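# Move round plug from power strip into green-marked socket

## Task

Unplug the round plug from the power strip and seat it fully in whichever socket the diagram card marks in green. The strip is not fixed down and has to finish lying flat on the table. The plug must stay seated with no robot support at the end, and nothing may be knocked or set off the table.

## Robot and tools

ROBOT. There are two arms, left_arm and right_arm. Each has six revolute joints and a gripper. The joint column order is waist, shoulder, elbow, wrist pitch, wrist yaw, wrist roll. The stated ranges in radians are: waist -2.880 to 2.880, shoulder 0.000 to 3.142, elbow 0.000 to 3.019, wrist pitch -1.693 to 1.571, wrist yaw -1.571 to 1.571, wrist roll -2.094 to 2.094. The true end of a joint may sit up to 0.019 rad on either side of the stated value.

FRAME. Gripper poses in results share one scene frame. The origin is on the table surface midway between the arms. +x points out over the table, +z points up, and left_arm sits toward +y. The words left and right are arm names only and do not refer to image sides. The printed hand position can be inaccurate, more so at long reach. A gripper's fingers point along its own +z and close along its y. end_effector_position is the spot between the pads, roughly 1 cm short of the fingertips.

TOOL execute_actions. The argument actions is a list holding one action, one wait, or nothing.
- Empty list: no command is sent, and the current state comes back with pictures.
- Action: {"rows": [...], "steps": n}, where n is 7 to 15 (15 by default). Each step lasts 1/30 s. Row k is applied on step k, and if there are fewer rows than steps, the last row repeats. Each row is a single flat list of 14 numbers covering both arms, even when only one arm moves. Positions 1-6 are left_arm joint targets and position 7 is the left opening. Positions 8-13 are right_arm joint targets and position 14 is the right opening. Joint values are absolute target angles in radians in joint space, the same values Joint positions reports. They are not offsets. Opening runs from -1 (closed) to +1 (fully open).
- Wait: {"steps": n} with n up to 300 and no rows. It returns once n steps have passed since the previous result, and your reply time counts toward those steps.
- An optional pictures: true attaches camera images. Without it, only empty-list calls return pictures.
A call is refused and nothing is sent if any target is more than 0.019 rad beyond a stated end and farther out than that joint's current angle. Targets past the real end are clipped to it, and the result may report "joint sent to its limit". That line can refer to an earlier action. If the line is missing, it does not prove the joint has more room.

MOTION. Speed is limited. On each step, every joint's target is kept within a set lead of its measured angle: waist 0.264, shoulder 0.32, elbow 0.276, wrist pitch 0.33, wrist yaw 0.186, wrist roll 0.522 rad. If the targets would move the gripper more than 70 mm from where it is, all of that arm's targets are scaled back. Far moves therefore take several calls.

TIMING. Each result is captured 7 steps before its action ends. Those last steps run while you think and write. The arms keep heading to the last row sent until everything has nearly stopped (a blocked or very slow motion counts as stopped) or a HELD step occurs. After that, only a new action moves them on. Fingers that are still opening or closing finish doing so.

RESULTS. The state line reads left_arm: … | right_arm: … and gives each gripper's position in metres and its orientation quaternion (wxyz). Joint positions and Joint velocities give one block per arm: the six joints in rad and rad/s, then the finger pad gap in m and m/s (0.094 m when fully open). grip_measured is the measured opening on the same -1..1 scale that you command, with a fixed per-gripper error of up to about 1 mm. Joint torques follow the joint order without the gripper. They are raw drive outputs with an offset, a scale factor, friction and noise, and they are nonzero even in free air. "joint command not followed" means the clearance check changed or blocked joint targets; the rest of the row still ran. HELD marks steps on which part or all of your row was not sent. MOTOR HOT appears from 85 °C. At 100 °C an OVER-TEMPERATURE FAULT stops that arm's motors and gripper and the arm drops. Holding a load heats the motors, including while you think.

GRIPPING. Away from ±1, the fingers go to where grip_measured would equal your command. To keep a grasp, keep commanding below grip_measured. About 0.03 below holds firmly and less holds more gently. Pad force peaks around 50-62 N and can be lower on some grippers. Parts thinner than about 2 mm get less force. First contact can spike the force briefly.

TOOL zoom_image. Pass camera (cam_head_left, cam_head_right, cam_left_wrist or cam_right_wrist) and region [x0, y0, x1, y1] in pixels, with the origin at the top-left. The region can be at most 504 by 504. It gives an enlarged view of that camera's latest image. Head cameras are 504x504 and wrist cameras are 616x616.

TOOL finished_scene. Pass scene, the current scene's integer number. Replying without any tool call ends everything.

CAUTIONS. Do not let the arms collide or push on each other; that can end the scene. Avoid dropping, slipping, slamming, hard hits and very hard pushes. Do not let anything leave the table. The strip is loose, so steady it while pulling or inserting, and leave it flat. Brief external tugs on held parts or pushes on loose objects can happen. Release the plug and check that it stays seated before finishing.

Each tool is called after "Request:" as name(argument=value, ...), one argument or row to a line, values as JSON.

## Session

Request:
execute_actions(
  actions=[],
)

Scene clock: 0.00 s of 4428.00 s.
left_arm: end_effector_position=(+0.4953, +0.8227, +0.3400) grip_measured=+1.000 end_effector_quat_wxyz=(+0.176, +0.235, +0.931, +0.219) | right_arm: end_effector_position=(+0.1905, -0.8069, +0.3200) grip_measured=+1.000 end_effector_quat_wxyz=(+0.054, +0.186, +0.973, -0.126)
Joint positions: left_arm=[ 0.971  2.067  2.377 -1.317  0.084  1.273  0.094] | right_arm=[-1.496  1.738  1.907 -1.466  0.016 -0.918  0.094]
Joint velocities: left_arm=[-0.005 -0.005  0.017 -0.007 -0.007 -0.022  0.   ] | right_arm=[-0.005 -0.005 -0.007  0.002 -0.022 -0.022  0.   ]
Joint torques (N m, as the arm reports them, + toward a larger angle): no reading

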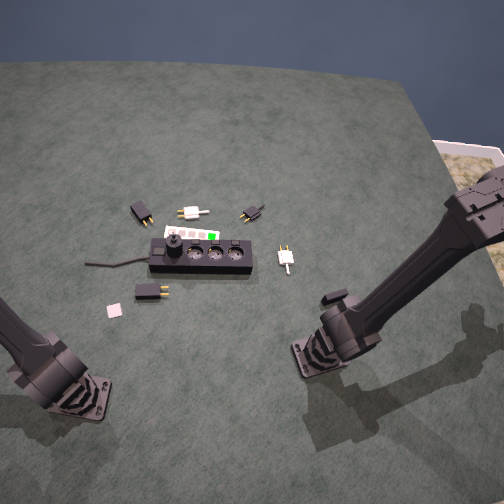

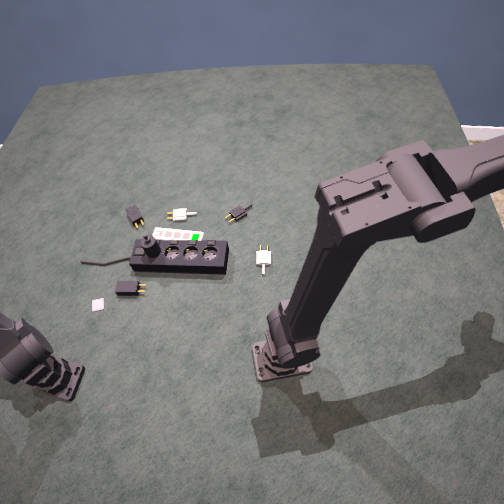

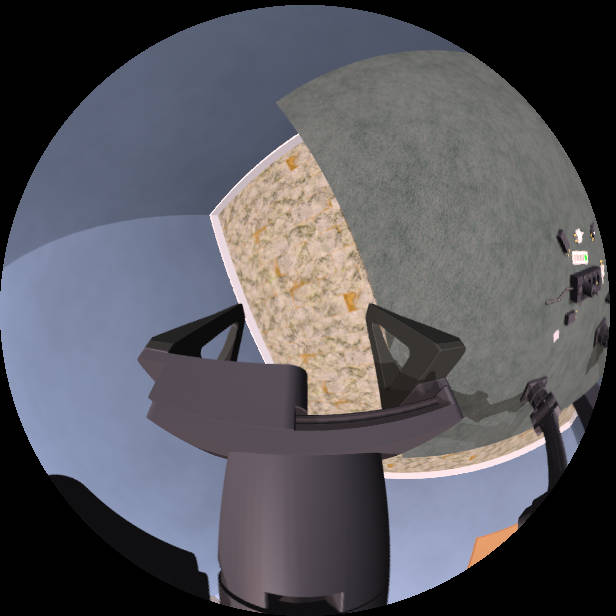

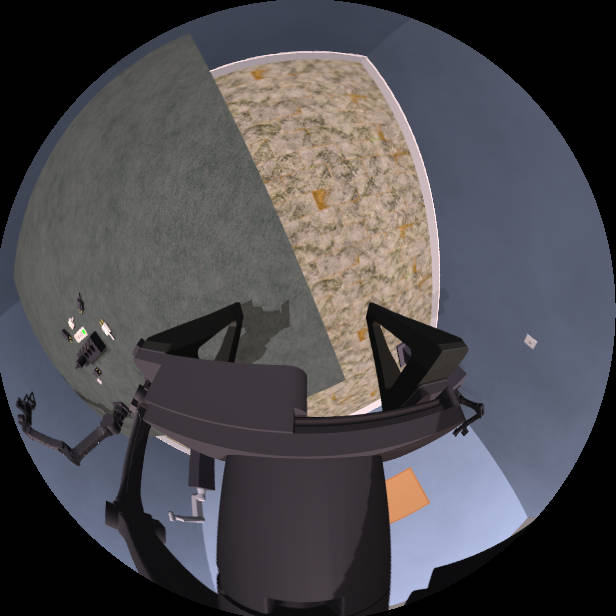

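Request:
zoom_image(
  camera="cam_head_left",
  region=[120, 190, 300, 310],
)

Request:
zoom_image(
  camera="cam_head_right",
  region=[100, 190, 280, 310],
)

Region (120, 190, 300, 310) of cam_head_left's 504x504 image, scaled by 2.800, with more detail than that image has.

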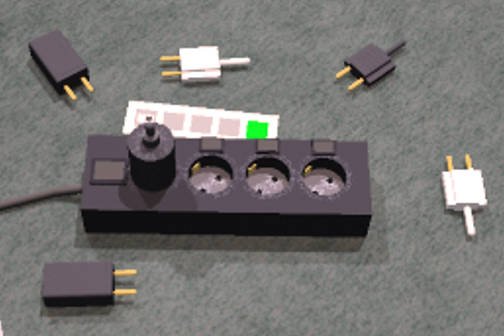

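Region (100, 190, 280, 310) of cam_head_right's 504x504 image, scaled by 2.800, with more detail than that image has.

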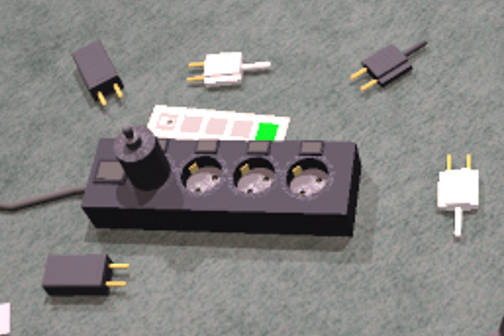

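Request:
execute_actions(
  actions=[
    {"rows": [[-0.36,1.375,1.075,-1.245,0,-1.77,1,0.5,1.125,0.70,-0.70,0,2.03,-1]], "steps": 15},
  ],
)

Request:
execute_actions(
  actions=[
    {"steps": 60},
  ],
  pictures=true,
)

Scene clock: 2.10 s of 4428.00 s.
left_arm: end_effector_position=(+0.4891, +0.7392, +0.3317) grip_measured=+1.000 end_effector_quat_wxyz=(+0.163, +0.166, +0.956, +0.179) | right_arm: end_effector_position=(+0.2677, -0.7488, +0.3011) grip_measured=-0.956 end_effector_quat_wxyz=(+0.137, +0.247, +0.943, -0.175)
Joint positions: left_arm=[ 0.879  1.895  2.109 -1.295  0.025  1.05   0.094] | right_arm=[-1.338  1.542  1.573 -1.155  0.013 -0.624  0.002]
Joint velocities: left_arm=[-0.64  -0.835 -1.028  0.056 -0.11  -0.828  0.   ] | right_arm=[ 0.982 -0.933 -1.297  1.263 -0.037  1.179 -0.053]
Joint torques (N m, as the arm reports them, + toward a larger angle): left_arm=[ -3.65 -22.03  10.25   1.57  -0.12  -0.21] | right_arm=[  1.97 -19.98  10.86   1.39  -0.26   0.12]
Steps of this call (steps 1 to 55: nothing new was sent; steps 56 to 63: the first 8 steps of this action). Readings (joint positions):
56: left_arm=[0.967 2.059 2.362 -1.310 0.074 1.252] | right_arm=[-1.491 1.730 1.889 -1.441 0.016 -0.890]
57: left_arm=[0.963 2.040 2.326 -1.304 0.061 1.223] | right_arm=[-1.484 1.708 1.847 -1.394 0.016 -0.852]
59: left_arm=[0.945 1.997 2.252 -1.301 0.043 1.166] | right_arm=[-1.450 1.658 1.756 -1.316 0.015 -0.778]
63: the state above

Scene clock: 4.10 s of 4428.00 s.
left_arm: end_effector_position=(+0.2831, +0.0956, +0.1509) grip_measured=+1.000 end_effector_quat_wxyz=(+0.002, -0.568, +0.823, +0.001) | right_arm: end_effector_position=(+0.3041, -0.0005, +0.1009) grip_measured=-0.983 end_effector_quat_wxyz=(+0.041, +0.597, +0.779, +0.186)
Joint positions: left_arm=[-0.371  1.373  1.058 -1.256 -0.004 -1.747  0.094] | right_arm=[ 0.505  1.148  0.673 -0.712  0.003  2.016  0.001]
Joint velocities: left_arm=[ 0.005  0.005 -0.017  0.012  0.022 -0.154  0.   ] | right_arm=[ 0.005 -0.005 -0.022  0.002 -0.037  0.022  0.   ]
Joint torques (N m, as the arm reports them, + toward a larger angle): left_arm=[-0.56 -7.91  9.91  0.89 -0.06 -0.19] | right_arm=[ 0.45 -8.87 11.07  1.63 -0.11  0.06]
Kept back: nothing.
Steps of this call (steps 1 to 7: the last 7 steps of your previous action; steps 8 to 60: the robot went on to your last target). Readings (joint positions):
1: left_arm=[0.857 1.866 2.073 -1.293 0.022 1.020] | right_arm=[-1.303 1.510 1.527 -1.113 0.012 -0.584]
2: left_arm=[0.834 1.837 2.037 -1.291 0.020 0.989] | right_arm=[-1.267 1.477 1.480 -1.071 0.011 -0.544]
4: left_arm=[0.783 1.775 1.965 -1.288 0.017 0.927] | right_arm=[-1.189 1.406 1.385 -0.984 0.009 -0.462]
8: left_arm=[0.666 1.639 1.817 -1.282 0.015 0.797] | right_arm=[-1.013 1.263 1.191 -0.843 0.007 -0.277]
60: the state above

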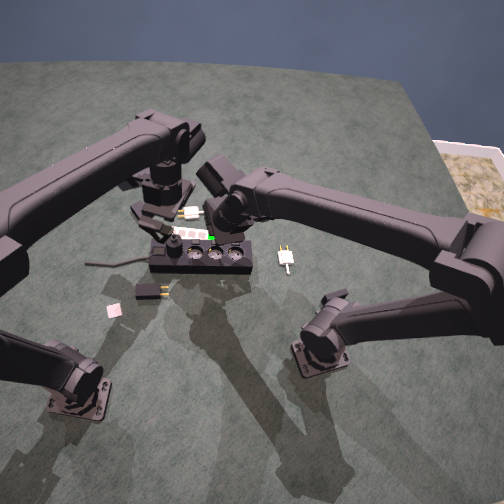

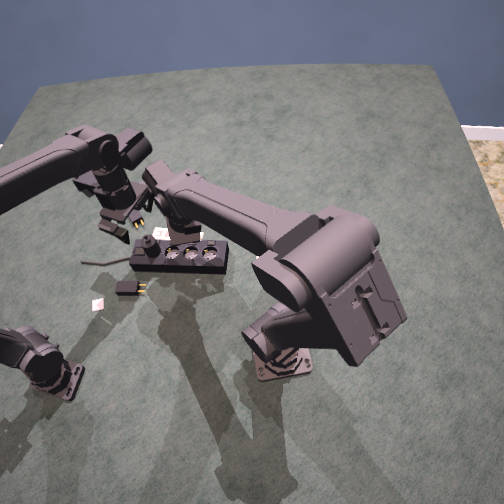

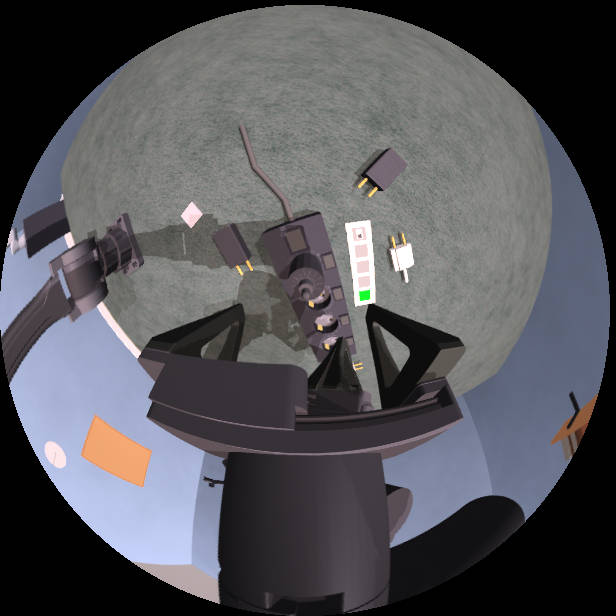

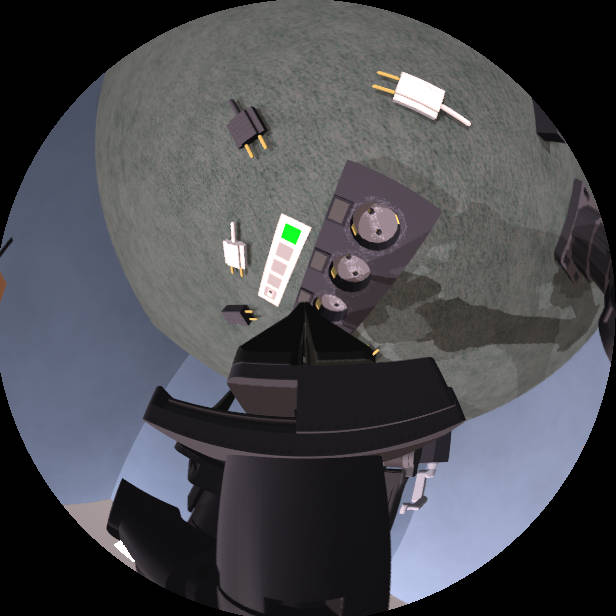

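Request:
execute_actions(
  actions=[
    {"rows": [[-0.36,1.385,1.06,-1.245,0,-1.77,1,0.52,1.14,0.69,-0.70,0,2.03,-1],[-0.36,1.393,1.048,-1.235,0,-1.77,1,0.54,1.15,0.68,-0.70,0,2.03,-1],[-0.36,1.401,1.036,-1.217,0,-1.77,1,0.56,1.155,0.67,-0.69,0,2.03,-1],[-0.36,1.409,1.024,-1.197,0,-1.77,1,0.58,1.16,0.66,-0.675,0,2.03,-1],[-0.36,1.417,1.012,-1.177,0,-1.77,1,0.595,1.165,0.65,-0.66,0,2.03,-1],[-0.36,1.425,1.0,-1.157,0,-1.77,1,0.595,1.17,0.64,-0.645,0,2.03,-1],[-0.36,1.433,0.988,-1.137,0,-1.77,1,0.595,1.175,0.63,-0.63,0,2.03,-1],[-0.36,1.441,0.976,-1.117,0,-1.77,1,0.595,1.18,0.622,-0.615,0,2.03,-1],[-0.36,1.449,0.964,-1.097,0,-1.77,1,0.595,1.18,0.614,-0.60,0,2.03,-1],[-0.36,1.457,0.952,-1.077,0,-1.77,1,0.595,1.18,0.614,-0.59,0,2.03,-1],[-0.36,1.46,0.948,-1.058,0,-1.77,1,0.595,1.18,0.614,-0.59,0,2.03,-1],[-0.36,1.46,0.948,-1.041,0,-1.77,1,0.595,1.18,0.614,-0.59,0,2.03,-1]], "steps": 15},
  ],
)

Request:
execute_actions(
  actions=[
    {"steps": 18},
  ],
  pictures=true,
)

Scene clock: 5.30 s of 4428.00 s.
left_arm: end_effector_position=(+0.2857, +0.0940, +0.1244) grip_measured=+1.000 end_effector_quat_wxyz=(+0.005, -0.571, +0.821, -0.006) | right_arm: end_effector_position=(+0.2836, +0.0195, +0.0902) grip_measured=-0.983 end_effector_quat_wxyz=(+0.034, +0.566, +0.800, +0.197)
Joint positions: left_arm=[-0.371  1.395  1.006 -1.165 -0.004 -1.754  0.094] | right_arm=[ 0.584  1.151  0.638 -0.656  0.001  2.018  0.001]
Joint velocities: left_arm=[-0.015  0.269 -0.359  0.603 -0.007 -0.022  0.   ] | right_arm=[ 0.278  0.073 -0.286  0.418 -0.007 -0.11  -0.001]
Joint torques (N m, as the arm reports them, + toward a larger angle): left_arm=[-0.55 -6.45  7.83  0.61 -0.05 -0.2 ] | right_arm=[ 0.21 -4.41  8.75  1.61 -0.03  0.04]
Steps of this call (steps 1 to 15: the robot went on to your last target; steps 16 to 28: nothing new was sent; steps 29 to 36: the first 8 steps of this action). Readings (joint positions):
29: left_arm=[-0.371 1.373 1.058 -1.256 -0.004 -1.754] | right_arm=[0.505 1.148 0.673 -0.712 0.003 2.018]
30: left_arm=[-0.371 1.373 1.056 -1.254 -0.004 -1.754] | right_arm=[0.506 1.148 0.673 -0.712 0.003 2.018]
32: left_arm=[-0.371 1.374 1.048 -1.236 -0.004 -1.754] | right_arm=[0.523 1.148 0.669 -0.705 0.003 2.018]
36: the state above

Scene clock: 5.90 s of 4428.00 s.
left_arm: end_effector_position=(+0.2833, +0.0954, +0.0758) grip_measured=+1.000 end_effector_quat_wxyz=(-0.000, -0.571, +0.821, +0.005) | right_arm: end_effector_position=(+0.2779, +0.0187, +0.0736) grip_measured=-0.983 end_effector_quat_wxyz=(+0.033, +0.562, +0.803, +0.195)
Joint positions: left_arm=[-0.371  1.465  0.937 -1.052 -0.004 -1.754  0.094] | right_arm=[ 0.593  1.17   0.602 -0.605  0.001  2.018  0.001]
Joint velocities: left_arm=[-0.005 -0.005  0.007 -0.012  0.051 -0.037  0.   ] | right_arm=[-0.005 -0.015  0.022 -0.002  0.007  0.022  0.   ]
Joint torques (N m, as the arm reports them, + toward a larger angle): left_arm=[-0.5  -9.68  8.64  0.86 -0.06 -0.2 ] | right_arm=[ 1.07 -5.52  9.54  1.84 -0.05  0.09]
Kept back: nothing.
Steps of this call (steps 1 to 7: the last 7 steps of your previous action; steps 8 to 18: the robot went on to your last target). Readings (joint positions):
1: left_arm=[-0.371 1.406 0.992 -1.146 -0.004 -1.754] | right_arm=[0.591 1.154 0.628 -0.642 0.001 2.018]
2: left_arm=[-0.371 1.417 0.979 -1.126 -0.004 -1.754] | right_arm=[0.593 1.158 0.619 -0.630 0.001 2.018]
4: left_arm=[-0.371 1.440 0.954 -1.088 -0.004 -1.754] | right_arm=[0.593 1.166 0.606 -0.615 0.001 2.018]
8: left_arm=[-0.371 1.467 0.937 -1.057 -0.004 -1.754] | right_arm=[0.593 1.170 0.602 -0.608 0.001 2.018]
18: the state above

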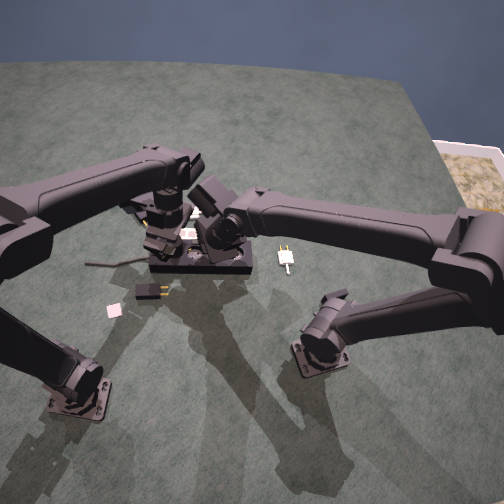

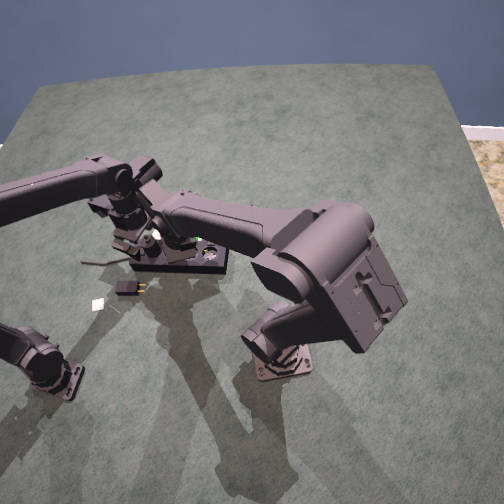

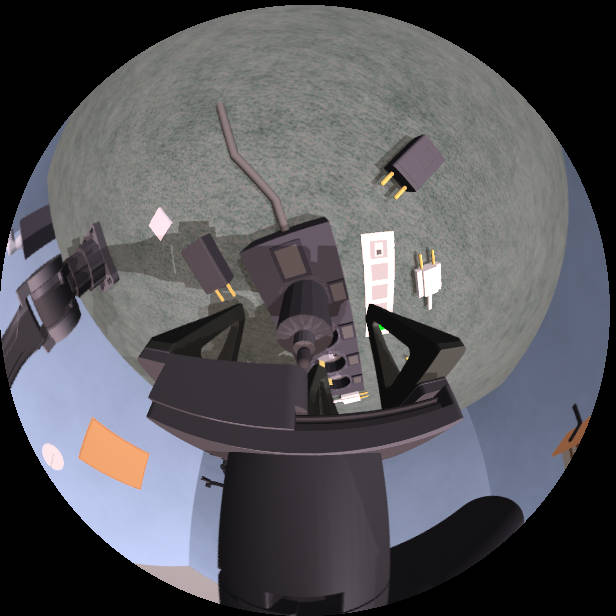

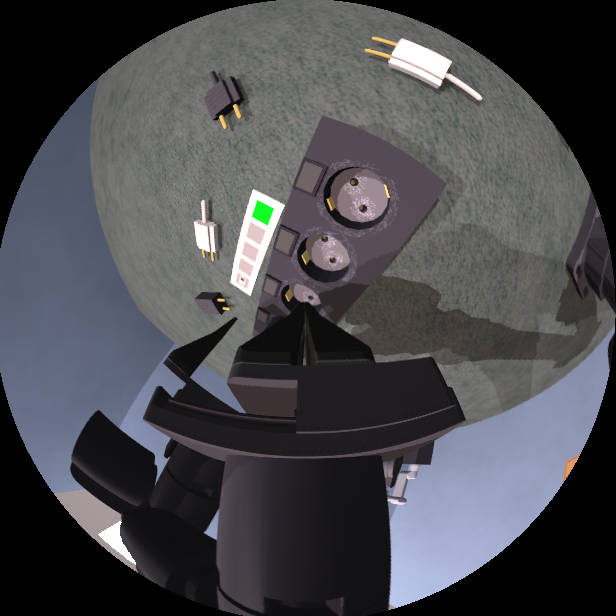

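Request:
execute_actions(
  actions=[
    {"rows": [[-0.36,1.46,0.948,-1.041,0,-1.77,0.7,0.595,1.185,0.608,-0.585,0,2.03,-1],[-0.36,1.46,0.948,-1.041,0,-1.77,0.4,0.595,1.19,0.602,-0.58,0,2.03,-1],[-0.36,1.46,0.948,-1.041,0,-1.77,0.15,0.595,1.195,0.596,-0.575,0,2.03,-1],[-0.36,1.46,0.948,-1.041,0,-1.77,-0.05,0.595,1.20,0.59,-0.57,0,2.03,-1],[-0.36,1.46,0.948,-1.041,0,-1.77,-0.15,0.595,1.205,0.584,-0.565,0,2.03,-1],[-0.36,1.46,0.948,-1.041,0,-1.77,-0.22,0.595,1.21,0.578,-0.56,0,2.03,-1],[-0.36,1.46,0.948,-1.041,0,-1.77,-0.3,0.595,1.215,0.572,-0.555,0,2.03,-1]], "steps": 15},
  ],
)

Request:
execute_actions(
  actions=[
    {"steps": 12},
  ],
  pictures=true,
)

Scene clock: 6.73 s of 4428.00 s.
left_arm: end_effector_position=(+0.2834, +0.0953, +0.0758) grip_measured=-0.222 end_effector_quat_wxyz=(+0.000, -0.571, +0.821, +0.005) | right_arm: end_effector_position=(+0.2742, +0.0149, +0.0595) grip_measured=-0.983 end_effector_quat_wxyz=(+0.031, +0.563, +0.804, +0.188)
Joint positions: left_arm=[-0.371  1.465  0.937 -1.051 -0.004 -1.754  0.037] | right_arm=[ 0.593  1.19   0.577 -0.574  0.001  2.018  0.001]
Joint velocities: left_arm=[ 0.005 -0.005 -0.017 -0.002 -0.022 -0.037 -0.001] | right_arm=[-0.005  0.181 -0.168  0.071 -0.022 -0.037  0.   ]
Joint torques (N m, as the arm reports them, + toward a larger angle): left_arm=[-0.31 -9.78  8.7   0.92 -0.04 -0.2 ] | right_arm=[ 1.04 -5.69  8.77  1.77 -0.03  0.08]
Steps of this call (steps 1 to 15: the robot went on to your last target; steps 16 to 17: nothing new was sent; steps 18 to 25: the first 8 steps of this action). Readings (joint positions):
18: left_arm=[-0.371 1.465 0.937 -1.052 -0.004 -1.754] | right_arm=[0.593 1.170 0.602 -0.604 0.001 2.018]
19: left_arm=[-0.371 1.465 0.937 -1.052 -0.004 -1.754] | right_arm=[0.593 1.170 0.601 -0.602 0.001 2.018]
21: left_arm=[-0.371 1.465 0.937 -1.052 -0.004 -1.754] | right_arm=[0.593 1.173 0.598 -0.593 0.001 2.018]
25: the state above

Scene clock: 7.13 s of 4428.00 s.
left_arm: end_effector_position=(+0.2835, +0.0953, +0.0758) grip_measured=-0.222 end_effector_quat_wxyz=(+0.000, -0.571, +0.821, +0.005) | right_arm: end_effector_position=(+0.2718, +0.0125, +0.0526) grip_measured=-0.983 end_effector_quat_wxyz=(+0.030, +0.564, +0.805, +0.182)
Joint positions: left_arm=[-0.371  1.465  0.937 -1.051 -0.004 -1.754  0.037] | right_arm=[ 0.593  1.201  0.566 -0.564  0.001  2.019  0.001]
Joint velocities: left_arm=[-0.015 -0.005 -0.007 -0.007 -0.022 -0.022 -0.001] | right_arm=[-0.015  0.005  0.002 -0.002 -0.066 -0.066 -0.   ]
Joint torques (N m, as the arm reports them, + toward a larger angle): left_arm=[-0.51 -9.84  8.66  0.84 -0.07 -0.2 ] | right_arm=[ 1.07 -5.26  8.56  1.51 -0.03  0.1 ]
Kept back: nothing.
Steps of this call (steps 1 to 7: the last 7 steps of your previous action; steps 8 to 12: the robot went on to your last target). Readings (joint positions):
1: left_arm=[-0.371 1.465 0.937 -1.051 -0.004 -1.754] | right_arm=[0.593 1.195 0.572 -0.573 0.001 2.018]
2: left_arm=[-0.371 1.465 0.937 -1.051 -0.004 -1.754] | right_arm=[0.593 1.200 0.567 -0.572 0.001 2.018]
4: left_arm=[-0.371 1.465 0.937 -1.051 -0.004 -1.754] | right_arm=[0.593 1.201 0.566 -0.566 0.001 2.019]
8: left_arm=[-0.371 1.465 0.937 -1.051 -0.004 -1.754] | right_arm=[0.593 1.201 0.566 -0.564 0.001 2.019]
12: the state above

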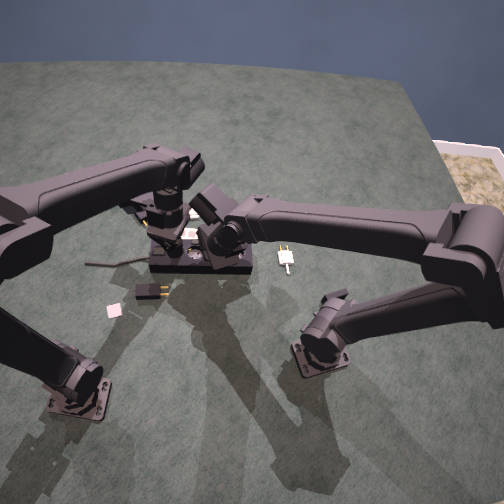

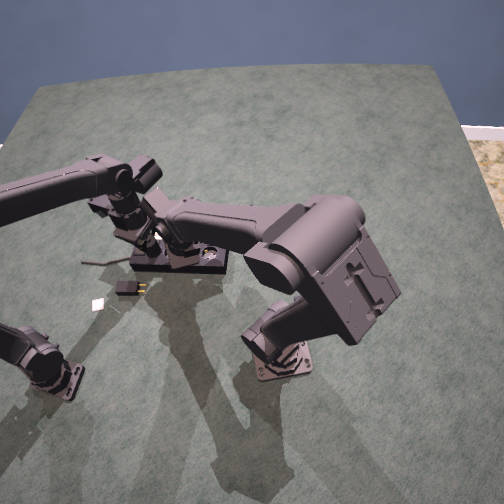

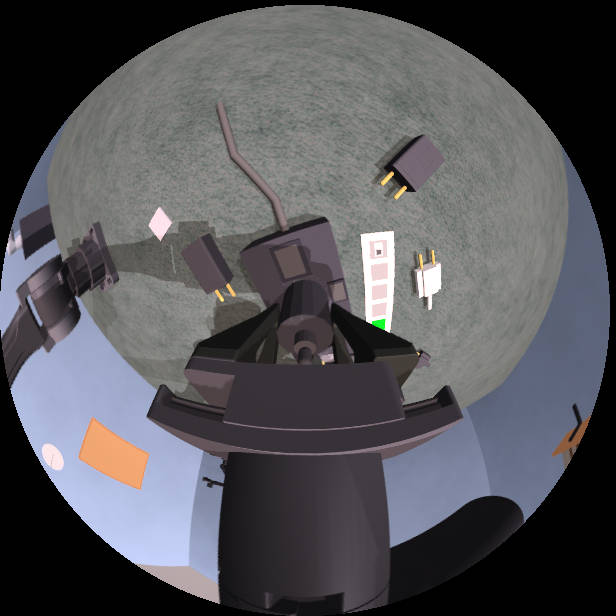

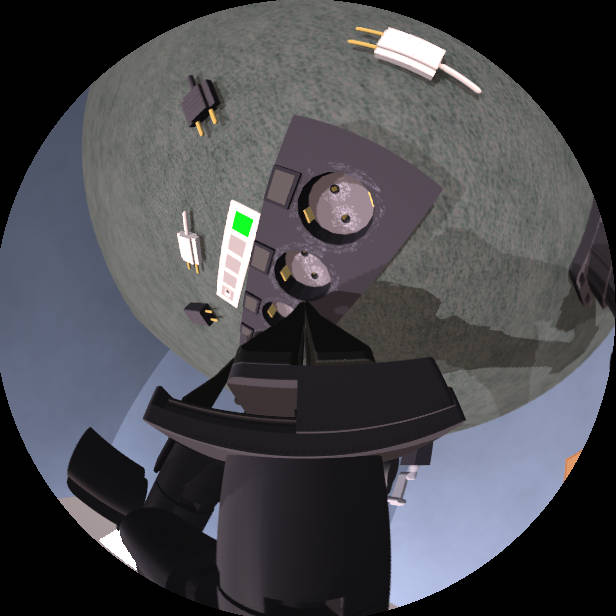

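Request:
execute_actions(
  actions=[
    {"rows": [[-0.36,1.46,0.948,-1.045,0,-1.77,-0.3,0.595,1.225,0.56,-0.565,0,2.03,-1],[-0.36,1.455,0.96,-1.05,0,-1.77,-0.3,0.595,1.235,0.548,-0.575,0,2.03,-1],[-0.36,1.45,0.97,-1.06,0,-1.77,-0.3,0.595,1.245,0.536,-0.58,0,2.03,-1],[-0.36,1.445,0.978,-1.062,0,-1.77,-0.3,0.595,1.255,0.525,-0.585,0,2.03,-1],[-0.36,1.44,0.986,-1.068,0,-1.77,-0.3,0.595,1.26,0.52,-0.585,0,2.03,-1],[-0.36,1.435,0.994,-1.075,0,-1.77,-0.3,0.595,1.26,0.52,-0.585,0,2.03,-1],[-0.36,1.43,1.002,-1.082,0,-1.77,-0.3,0.595,1.26,0.52,-0.585,0,2.03,-1],[-0.36,1.425,1.01,-1.092,0,-1.77,-0.3,0.595,1.26,0.52,-0.585,0,2.03,-1],[-0.36,1.42,1.018,-1.104,0,-1.77,-0.3,0.595,1.26,0.52,-0.585,0,2.03,-1],[-0.36,1.416,1.025,-1.118,0,-1.77,-0.3,0.595,1.26,0.52,-0.585,0,2.03,-1],[-0.36,1.412,1.03,-1.135,0,-1.77,-0.3,0.595,1.26,0.52,-0.585,0,2.03,-1]], "steps": 15},
  ],
)

Request:
execute_actions(
  actions=[
    {"steps": 15},
  ],
  pictures=true,
)

Scene clock: 8.03 s of 4428.00 s.
left_arm: end_effector_position=(+0.2830, +0.0955, +0.0770) grip_measured=-0.222 end_effector_quat_wxyz=(-0.001, -0.572, +0.820, +0.006) | right_arm: end_effector_position=(+0.2707, +0.0115, +0.0506) grip_measured=-0.983 end_effector_quat_wxyz=(+0.030, +0.564, +0.805, +0.180)
Joint positions: left_arm=[-0.371  1.464  0.939 -1.057 -0.004 -1.755  0.037] | right_arm=[ 0.593  1.204  0.564 -0.564  0.001  2.019  0.001]
Joint velocities: left_arm=[-0.005 -0.005  0.046 -0.159 -0.007 -0.022 -0.   ] | right_arm=[-0.015  0.005 -0.017 -0.022 -0.066 -0.037 -0.   ]
Joint torques (N m, as the arm reports them, + toward a larger angle): left_arm=[ -0.47 -12.82  12.9   -0.24  -0.05  -0.15] | right_arm=[ 1.36 -1.17  4.23 -0.03  0.02  0.07]
Steps of this call (steps 1 to 19: the robot went on to your last target; steps 20 to 27: the first 8 steps of this action). Readings (joint positions):
20: left_arm=[-0.371 1.465 0.937 -1.051 -0.004 -1.754] | right_arm=[0.593 1.201 0.566 -0.564 0.001 2.019]
21: left_arm=[-0.371 1.465 0.937 -1.051 -0.004 -1.754] | right_arm=[0.593 1.202 0.565 -0.564 0.001 2.019]
23: left_arm=[-0.371 1.465 0.937 -1.051 -0.004 -1.754] | right_arm=[0.593 1.203 0.564 -0.564 0.001 2.019]
27: the state above

Scene clock: 8.53 s of 4428.00 s.
left_arm: end_effector_position=(+0.2892, +0.0918, +0.1146) grip_measured=-0.222 end_effector_quat_wxyz=(+0.007, -0.573, +0.820, -0.012) | right_arm: end_effector_position=(+0.2706, +0.0116, +0.0506) grip_measured=-0.983 end_effector_quat_wxyz=(+0.029, +0.564, +0.806, +0.180)
Joint positions: left_arm=[-0.371  1.409  0.992 -1.125 -0.004 -1.757  0.037] | right_arm=[ 0.593  1.204  0.564 -0.564 -0.001  2.019  0.001]
Joint velocities: left_arm=[-0.015 -0.015 -0.017 -0.022 -0.022  0.007 -0.001] | right_arm=[ 0.005  0.005 -0.007  0.002 -0.051 -0.007 -0.001]
Joint torques (N m, as the arm reports them, + toward a larger angle): left_arm=[-0.43 -8.67 11.02  0.4  -0.09 -0.16] | right_arm=[ 1.18 -1.71  4.2  -0.04  0.05  0.09]
Kept back: nothing.
Steps of this call (steps 1 to 7: the last 7 steps of your previous action; steps 8 to 15: the robot went on to your last target). Readings (joint positions):
1: left_arm=[-0.371 1.464 0.942 -1.064 -0.004 -1.756] | right_arm=[0.593 1.204 0.564 -0.564 -0.000 2.019]
2: left_arm=[-0.371 1.464 0.946 -1.072 -0.004 -1.757] | right_arm=[0.593 1.204 0.564 -0.564 -0.001 2.019]
4: left_arm=[-0.371 1.461 0.960 -1.095 -0.004 -1.757] | right_arm=[0.593 1.204 0.564 -0.564 -0.001 2.019]
8: left_arm=[-0.371 1.429 0.981 -1.123 -0.004 -1.757] | right_arm=[0.593 1.204 0.564 -0.564 -0.001 2.019]
15: the state above

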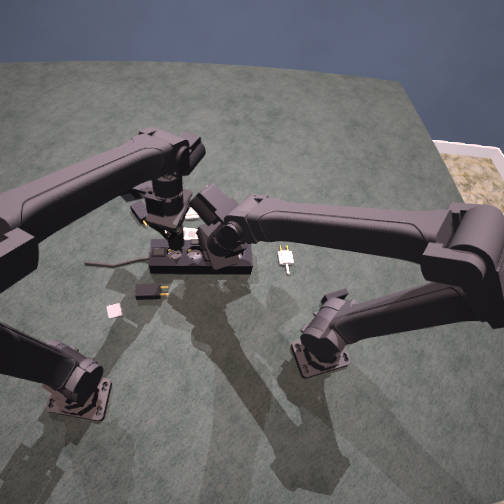

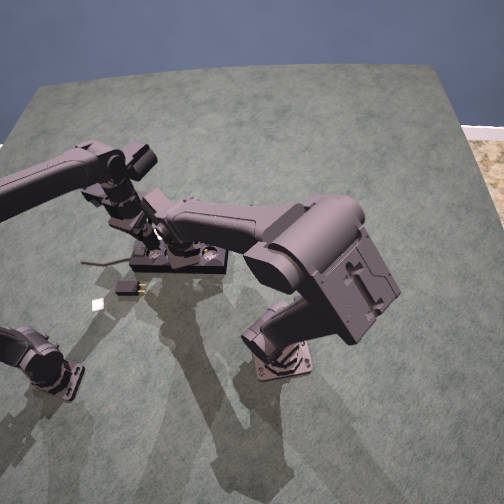

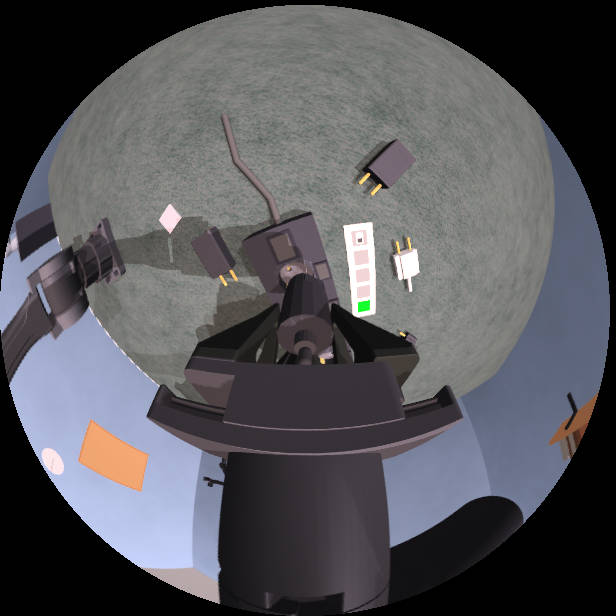

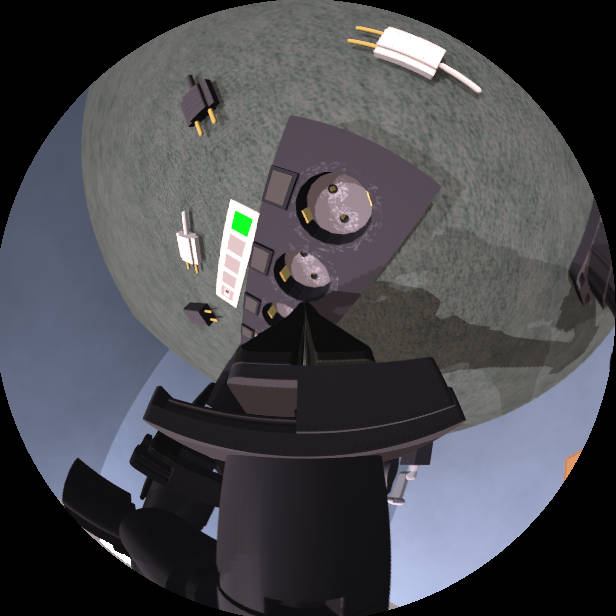

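Request:
execute_actions(
  actions=[],
)

Scene clock: 11.00 s of 4428.00 s.
left_arm: end_effector_position=(+0.2891, +0.0918, +0.1146) grip_measured=-0.222 end_effector_quat_wxyz=(+0.007, -0.573, +0.820, -0.012) | right_arm: end_effector_position=(+0.2706, +0.0116, +0.0506) grip_measured=-0.983 end_effector_quat_wxyz=(+0.029, +0.564, +0.806, +0.180)
Joint positions: left_arm=[-0.371  1.409  0.992 -1.126 -0.004 -1.757  0.037] | right_arm=[ 0.593  1.204  0.564 -0.564 -0.001  2.019  0.001]
Joint velocities: left_arm=[ 0.005 -0.005 -0.007 -0.007 -0.022 -0.037 -0.   ] | right_arm=[-0.005  0.005 -0.007  0.002  0.037 -0.007  0.   ]
Joint torques (N m, as the arm reports them, + toward a larger angle): left_arm=[-0.54 -8.69 11.14  0.23 -0.09 -0.15] | right_arm=[ 1.32 -1.49  4.33 -0.02  0.03  0.09]
Kept back: nothing.
Steps of this call (steps 1 to 15: the robot went on to your last target; steps 16 to 74: nothing new was sent). Readings (joint positions):
1: left_arm=[-0.371 1.409 0.992 -1.126 -0.004 -1.757] | right_arm=[0.593 1.204 0.564 -0.564 -0.001 2.019]
2: left_arm=[-0.371 1.409 0.992 -1.126 -0.004 -1.757] | right_arm=[0.593 1.204 0.564 -0.564 -0.001 2.019]
4: left_arm=[-0.371 1.409 0.992 -1.126 -0.004 -1.757] | right_arm=[0.593 1.204 0.564 -0.564 -0.001 2.019]
8: left_arm=[-0.371 1.409 0.992 -1.126 -0.004 -1.757] | right_arm=[0.593 1.204 0.564 -0.564 -0.001 2.019]
74: the state above
All arms were judged still, so your last target was given up. Only a new action makes them travel on or press farther. Fingers that are still opening or closing keep moving.

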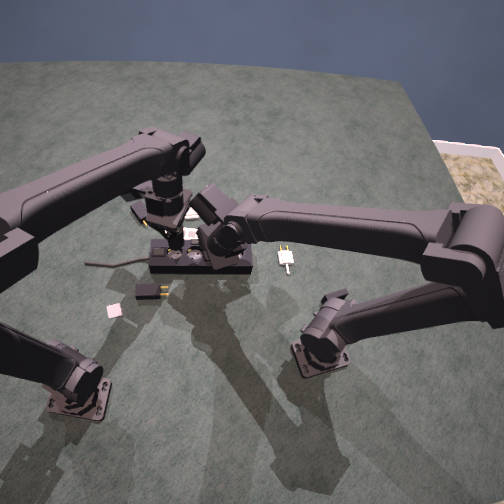

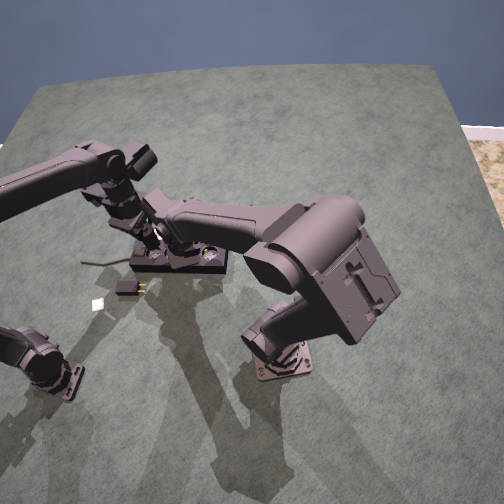

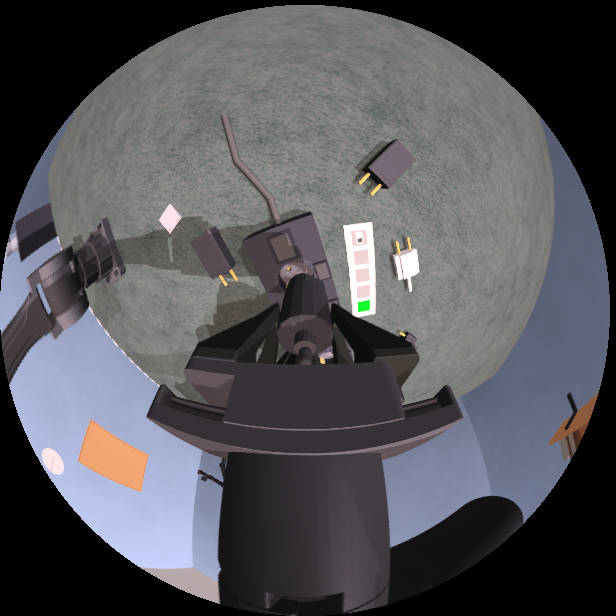

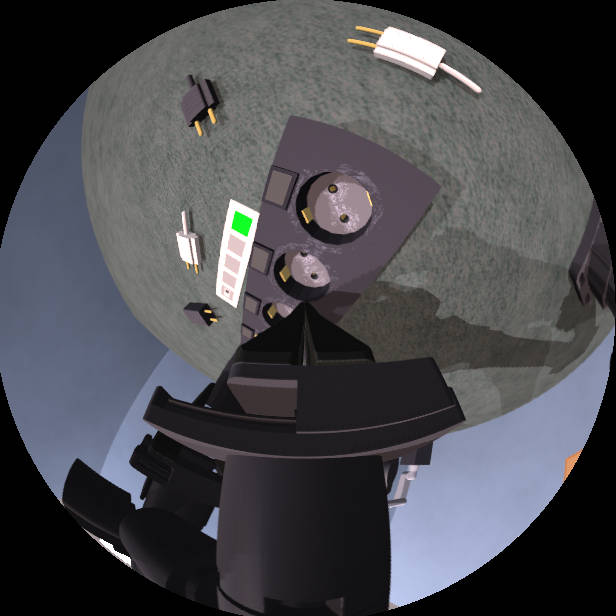

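Request:
execute_actions(
  actions=[
    {"rows":[[-0.36,1.412,1.04,-1.145,0,-1.77,-0.3,0.595,1.22,0.56,-0.585,0,2.03,-1],[-0.36,1.412,1.05,-1.155,0,-1.77,-0.3,0.595,1.2,0.6,-0.59,0,2.03,-1],[-0.36,1.41,1.06,-1.17,0,-1.77,-0.3,0.59,1.18,0.63,-0.6,0,2.03,-1],[-0.36,1.41,1.07,-1.185,0,-1.77,-0.3,0.58,1.16,0.66,-0.62,0,2.03,-1],[-0.36,1.408,1.08,-1.2,0,-1.77,-0.3,0.56,1.14,0.69,-0.64,0,2.03,-1],[-0.36,1.408,1.085,-1.21,0,-1.77,-0.3,0.53,1.12,0.71,-0.66,0,2.03,-1],[-0.36,1.408,1.085,-1.215,0,-1.77,-0.3,0.49,1.1,0.72,-0.68,0,2.03,-1],[-0.36,1.408,1.085,-1.22,0,-1.77,-0.3,0.44,1.08,0.73,-0.7,0,2.03,-1],[-0.36,1.408,1.085,-1.22,0,-1.77,-0.3,0.38,1.06,0.74,-0.72,0,2.03,-1],[-0.36,1.408,1.085,-1.22,0,-1.77,-0.3,0.31,1.05,0.74,-0.74,0,2.03,-1],[-0.36,1.408,1.085,-1.22,0,-1.77,-0.3,0.24,1.04,0.74,-0.75,0,2.03,-1],[-0.36,1.408,1.085,-1.22,0,-1.77,-0.3,0.17,1.03,0.74,-0.75,0,2.03,-1],[-0.36,1.408,1.085,-1.22,0,-1.77,-0.3,0.1,1.03,0.74,-0.75,0,2.03,-1],[-0.36,1.408,1.085,-1.22,0,-1.77,-0.3,0.03,1.03,0.74,-0.75,0,2.03,-1],[-0.36,1.408,1.085,-1.22,0,-1.77,-0.3,-0.04,1.03,0.74,-0.75,0,2.03,-1]],"steps":15},
  ],
)

Scene clock: 12.07 s of 4428.00 s.
left_arm: end_effector_position=(+0.2879, +0.0926, +0.1288) grip_measured=-0.222 end_effector_quat_wxyz=(+0.001, -0.573, +0.820, +0.002) | right_arm: end_effector_position=(+0.2717, +0.0111, +0.0533) grip_measured=-0.983 end_effector_quat_wxyz=(+0.029, +0.565, +0.805, +0.179)
Joint positions: left_arm=[-0.371  1.409  1.032 -1.196 -0.004 -1.757  0.037] | right_arm=[ 0.59   1.199  0.569 -0.575 -0.001  2.019  0.001]
Joint velocities: left_arm=[-0.005  0.015  0.203 -0.198  0.007  0.007 -0.   ] | right_arm=[-0.161 -0.083  0.056 -0.359  0.051 -0.051 -0.002]
Joint torques (N m, as the arm reports them, + toward a larger angle): left_arm=[-0.59 -9.11 11.31  0.21 -0.08 -0.16] | right_arm=[ -1.95 -10.14  12.51   0.4    0.06  -0.03]
Kept back: nothing.
A step of this action was HELD (marked below), so the last 7 steps of it were dropped. An arm can still carry out its HELD step.
Steps of this call (steps 1 to 24: nothing new was sent; steps 25 to 32: the first 8 steps of this action). Readings (joint positions):
25: left_arm=[-0.371 1.409 0.992 -1.127 -0.004 -1.757] | right_arm=[0.593 1.203 0.564 -0.564 -0.001 2.019]
26: left_arm=[-0.371 1.409 0.993 -1.132 -0.004 -1.757] | right_arm=[0.593 1.202 0.567 -0.566 -0.001 2.019]
27: left_arm=[-0.371 1.409 0.996 -1.140 -0.004 -1.757] | right_arm=[0.593 1.202 0.567 -0.567 -0.001 2.019] HELD
28: left_arm=[-0.371 1.409 1.001 -1.152 -0.004 -1.757] | right_arm=[0.593 1.202 0.567 -0.567 -0.001 2.019] HELD
29: left_arm=[-0.371 1.409 1.008 -1.165 -0.004 -1.757] | right_arm=[0.593 1.202 0.567 -0.567 -0.001 2.019] HELD
30: left_arm=[-0.371 1.409 1.016 -1.178 -0.004 -1.757] | right_arm=[0.593 1.202 0.567 -0.567 -0.001 2.019] HELD
32: the state above
joint command not followed: on one or more control steps a check withheld the commanded joint targets of the right arm, and it was not sent them on those steps.
cause: the commanded joint targets would bring a part of the robot too close to another arm (this arm's wrist (the part past joint 4) and the other arm's wrist (the part past joint 5)); next, command targets that bring no part of the robot closer to that arm.

Swing the waist away more strongly while lifting.

Request:
execute_actions(
  actions=[
    {"rows":[[-0.36,1.408,1.085,-1.22,0,-1.77,-0.3,0.52,1.14,0.64,-0.64,0,2.03,-1],[-0.36,1.408,1.085,-1.22,0,-1.77,-0.3,0.48,1.12,0.67,-0.66,0,2.03,-1],[-0.36,1.408,1.085,-1.22,0,-1.77,-0.3,0.43,1.1,0.7,-0.68,0,2.03,-1],[-0.36,1.408,1.085,-1.22,0,-1.77,-0.3,0.37,1.08,0.72,-0.7,0,2.03,-1],[-0.36,1.408,1.085,-1.22,0,-1.77,-0.3,0.31,1.06,0.74,-0.72,0,2.03,-1],[-0.36,1.408,1.085,-1.22,0,-1.77,-0.3,0.25,1.05,0.74,-0.74,0,2.03,-1],[-0.36,1.408,1.085,-1.22,0,-1.77,-0.3,0.19,1.04,0.74,-0.75,0,2.03,-1],[-0.36,1.408,1.085,-1.22,0,-1.77,-0.3,0.12,1.03,0.74,-0.75,0,2.03,-1],[-0.36,1.408,1.085,-1.22,0,-1.77,-0.3,0.05,1.03,0.74,-0.75,0,2.03,-1],[-0.36,1.408,1.085,-1.22,0,-1.77,-0.3,-0.02,1.03,0.74,-0.75,0,2.03,-1],[-0.36,1.408,1.085,-1.22,0,-1.77,-0.3,-0.09,1.03,0.74,-0.75,0,2.03,-1],[-0.36,1.408,1.085,-1.22,0,-1.77,-0.3,-0.16,1.03,0.74,-0.75,0,2.03,-1],[-0.36,1.408,1.085,-1.22,0,-1.77,-0.3,-0.23,1.03,0.74,-0.75,0,2.03,-1],[-0.36,1.408,1.085,-1.22,0,-1.77,-0.3,-0.3,1.03,0.74,-0.75,0,2.03,-1],[-0.36,1.408,1.085,-1.22,0,-1.77,-0.3,-0.37,1.03,0.74,-0.75,0,2.03,-1]],"steps":15},
  ],
)

Scene clock: 12.87 s of 4428.00 s.
left_arm: end_effector_position=(+0.2891, +0.0918, +0.1332) grip_measured=-0.222 end_effector_quat_wxyz=(+0.001, -0.573, +0.820, +0.002) | right_arm: end_effector_position=(+0.3405, -0.0572, +0.1134) grip_measured=-0.983 end_effector_quat_wxyz=(+0.061, +0.666, +0.715, +0.201)
Joint positions: left_arm=[-0.371  1.409  1.045 -1.21  -0.004 -1.757  0.037] | right_arm=[ 0.314  1.097  0.662 -0.712 -0.003  2.019  0.001]
Joint velocities: left_arm=[-0.005 -0.005 -0.002 -0.007  0.007  0.007  0.   ] | right_arm=[-1.587 -0.347  0.129 -0.203  0.037  0.051 -0.   ]
Joint torques (N m, as the arm reports them, + toward a larger angle): left_arm=[-0.54 -8.71 11.35  0.14 -0.08 -0.16] | right_arm=[-0.97 -8.46 12.68  0.57  0.11  0.03]
Steps of this call (steps 1 to 16: nothing new was sent; steps 17 to 24: the first 8 steps of this action). Readings (joint positions):
17: left_arm=[-0.371 1.409 1.045 -1.210 -0.004 -1.757] | right_arm=[0.497 1.133 0.633 -0.644 -0.001 2.019]
18: left_arm=[-0.371 1.409 1.045 -1.210 -0.004 -1.757] | right_arm=[0.498 1.133 0.633 -0.645 -0.001 2.019]
20: left_arm=[-0.371 1.409 1.045 -1.210 -0.004 -1.757] | right_arm=[0.479 1.131 0.638 -0.664 -0.003 2.019]
24: the state above

Request:
execute_actions(
  actions=[
    {"rows":[[-0.385,1.42,1.105,-1.22,0,-1.78,-0.3,-0.42,1.03,0.74,-0.75,0,2.03,-1],[-0.41,1.44,1.125,-1.22,0,-1.805,-0.3,-0.47,1.03,0.74,-0.75,0,2.03,-1],[-0.435,1.46,1.145,-1.225,0,-1.83,-0.3,-0.52,1.03,0.74,-0.75,0,2.03,-1],[-0.46,1.48,1.165,-1.225,0,-1.855,-0.3,-0.56,1.03,0.74,-0.75,0,2.03,-1],[-0.485,1.495,1.185,-1.23,0,-1.88,-0.3,-0.6,1.03,0.74,-0.75,0,2.03,-1],[-0.51,1.515,1.205,-1.23,0,-1.905,-0.3,-0.6,1.03,0.74,-0.75,0,2.03,-1],[-0.535,1.535,1.225,-1.235,0,-1.93,-0.3,-0.6,1.03,0.74,-0.75,0,2.03,-1],[-0.56,1.55,1.245,-1.235,0,-1.955,-0.3,-0.6,1.03,0.74,-0.75,0,2.03,-1],[-0.585,1.57,1.265,-1.24,0,-1.98,-0.3,-0.6,1.03,0.74,-0.75,0,2.03,-1],[-0.61,1.59,1.285,-1.24,0,-2.005,-0.3,-0.6,1.03,0.74,-0.75,0,2.03,-1],[-0.635,1.605,1.305,-1.245,0,-2.03,-0.3,-0.6,1.03,0.74,-0.75,0,2.03,-1],[-0.65,1.615,1.318,-1.248,0,-2.045,-0.3,-0.6,1.03,0.74,-0.75,0,2.03,-1],[-0.663,1.622,1.325,-1.248,0,-2.053,-0.3,-0.6,1.03,0.74,-0.75,0,2.03,-1]],"steps":15},
  ],
)

Request:
execute_actions(
  actions=[
    {"steps":15},
  ],
  pictures=true,
)

Request:
zoom_image(
  camera="cam_left_wrist",
  region=[230, 170, 400, 340],
)

Request:
zoom_image(
  camera="cam_head_left",
  region=[130, 190, 290, 300],
)

Scene clock: 13.80 s of 4428.00 s.
left_arm: end_effector_position=(+0.3009, +0.0338, +0.1432) grip_measured=-0.222 end_effector_quat_wxyz=(+0.004, -0.570, +0.822, -0.007) | right_arm: end_effector_position=(+0.3624, -0.3723, +0.1373) grip_measured=-0.983 end_effector_quat_wxyz=(+0.159, +0.909, +0.347, +0.167)
Joint positions: left_arm=[-0.474  1.495  1.164 -1.224 -0.004 -1.854  0.037] | right_arm=[-0.597  1.051  0.687 -0.741  0.001  2.019  0.001]
Joint velocities: left_arm=[-0.855  0.62   0.735 -0.017 -0.037 -0.593 -0.   ] | right_arm=[-0.65   0.015 -0.007 -0.002  0.022 -0.007  0.   ]
Joint torques (N m, as the arm reports them, + toward a larger angle): left_arm=[-4.26 -9.05 11.21  0.15 -0.09 -0.21] | right_arm=[ 3.75 -7.49 13.96  0.77 -0.07  0.07]
Steps of this call (steps 1 to 7: the last 7 steps of your previous action; steps 8 to 20: the robot went on to your last target; steps 21 to 28: the first 8 steps of this action). Readings (joint positions):
21: left_arm=[-0.371 1.409 1.046 -1.210 -0.004 -1.758] | right_arm=[-0.383 1.051 0.687 -0.741 0.002 2.019]
22: left_arm=[-0.372 1.411 1.049 -1.212 -0.004 -1.763] | right_arm=[-0.391 1.051 0.687 -0.741 -0.000 2.019]
24: left_arm=[-0.386 1.425 1.072 -1.218 -0.004 -1.784] | right_arm=[-0.443 1.051 0.687 -0.741 -0.002 2.019]
28: the state above

Scene clock: 14.30 s of 4428.00 s.
left_arm: end_effector_position=(+0.2702, -0.0624, +0.1320) grip_measured=-0.222 end_effector_quat_wxyz=(-0.001, -0.558, +0.830, +0.003) | right_arm: end_effector_position=(+0.3600, -0.3778, +0.1373) grip_measured=-0.983 end_effector_quat_wxyz=(+0.160, +0.912, +0.340, +0.166)
Joint positions: left_arm=[-0.677  1.625  1.286 -1.238  0.    -2.028  0.037] | right_arm=[-0.613  1.051  0.687 -0.741  0.001  2.019  0.001]
Joint velocities: left_arm=[ 0.034 -0.005 -0.012 -0.002  0.022 -0.051 -0.   ] | right_arm=[ 0.005 -0.005  0.022  0.012 -0.022  0.022  0.   ]
Joint torques (N m, as the arm reports them, + toward a larger angle): left_arm=[ -0.19 -13.83  11.24   0.08  -0.21  -0.18] | right_arm=[ 1.8  -7.94 13.94  0.76 -0.05  0.08]
Kept back: nothing.
Steps of this call (steps 1 to 7: the last 7 steps of your previous action; steps 8 to 15: the robot went on to your last target). Readings (joint positions):
1: left_arm=[-0.503 1.516 1.189 -1.225 -0.004 -1.874] | right_arm=[-0.612 1.051 0.687 -0.741 0.001 2.019]
2: left_arm=[-0.534 1.538 1.212 -1.225 -0.004 -1.895] | right_arm=[-0.616 1.051 0.687 -0.741 0.001 2.019]
4: left_arm=[-0.594 1.577 1.253 -1.229 -0.004 -1.939] | right_arm=[-0.614 1.051 0.687 -0.741 0.001 2.019]
8: left_arm=[-0.678 1.622 1.286 -1.230 -0.000 -1.996] | right_arm=[-0.613 1.051 0.687 -0.741 0.001 2.019]
15: the state above

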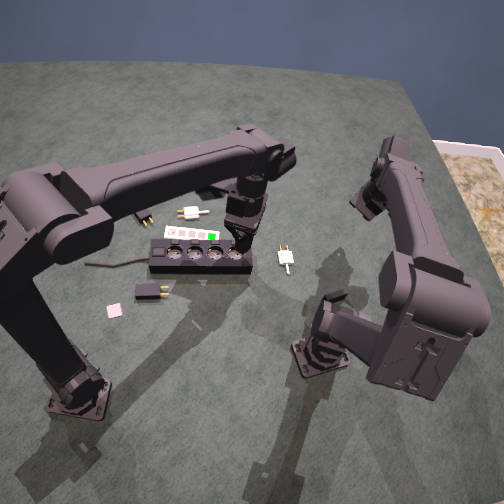

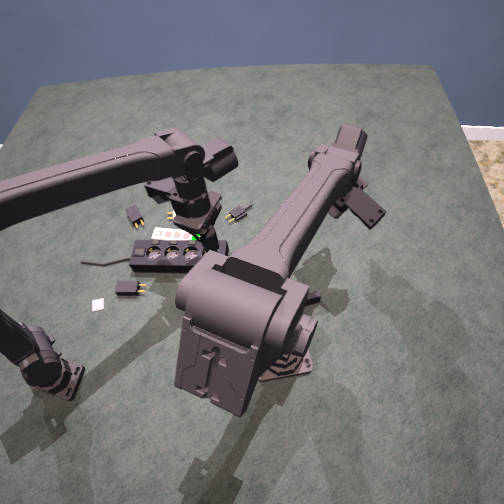

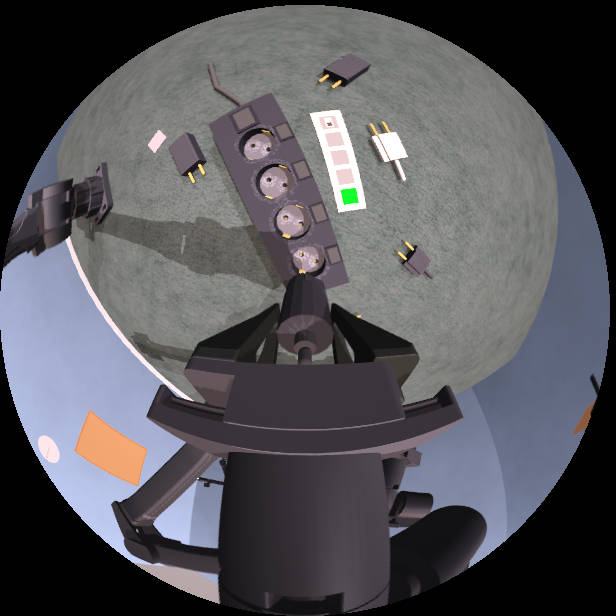

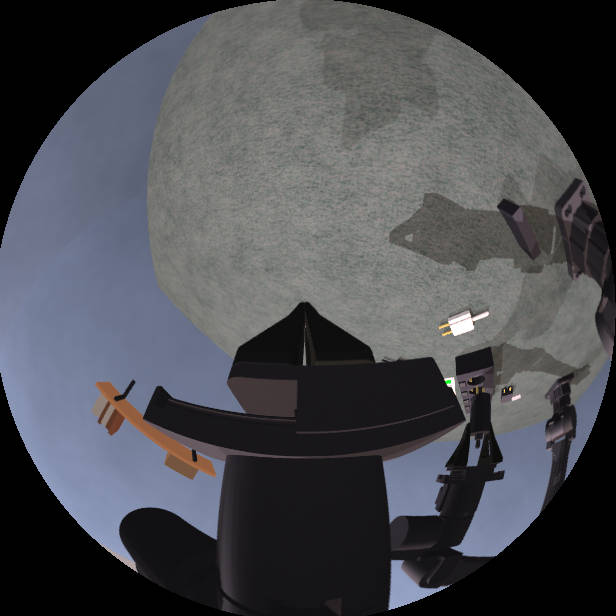

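Region (230, 170, 400, 340) of cam_left_wrist's 616x616 image, scaled by 2.965, with more detail than that image has.

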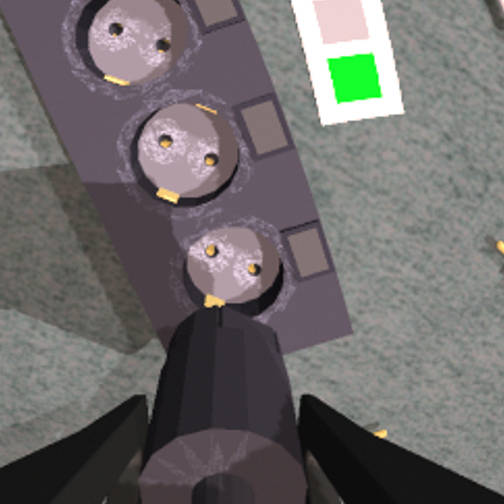

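Region (130, 190, 290, 300) of cam_head_left's 504x504 image, scaled by 3.150, with more detail than that image has; it fills the top 346 rows of this view, and the rest is white.

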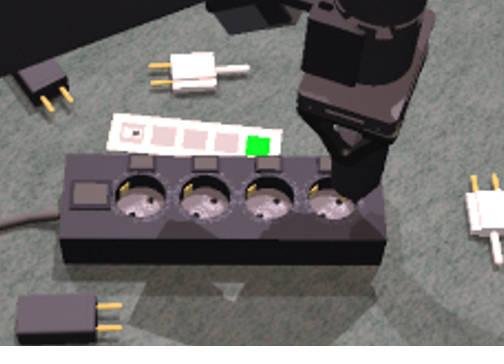

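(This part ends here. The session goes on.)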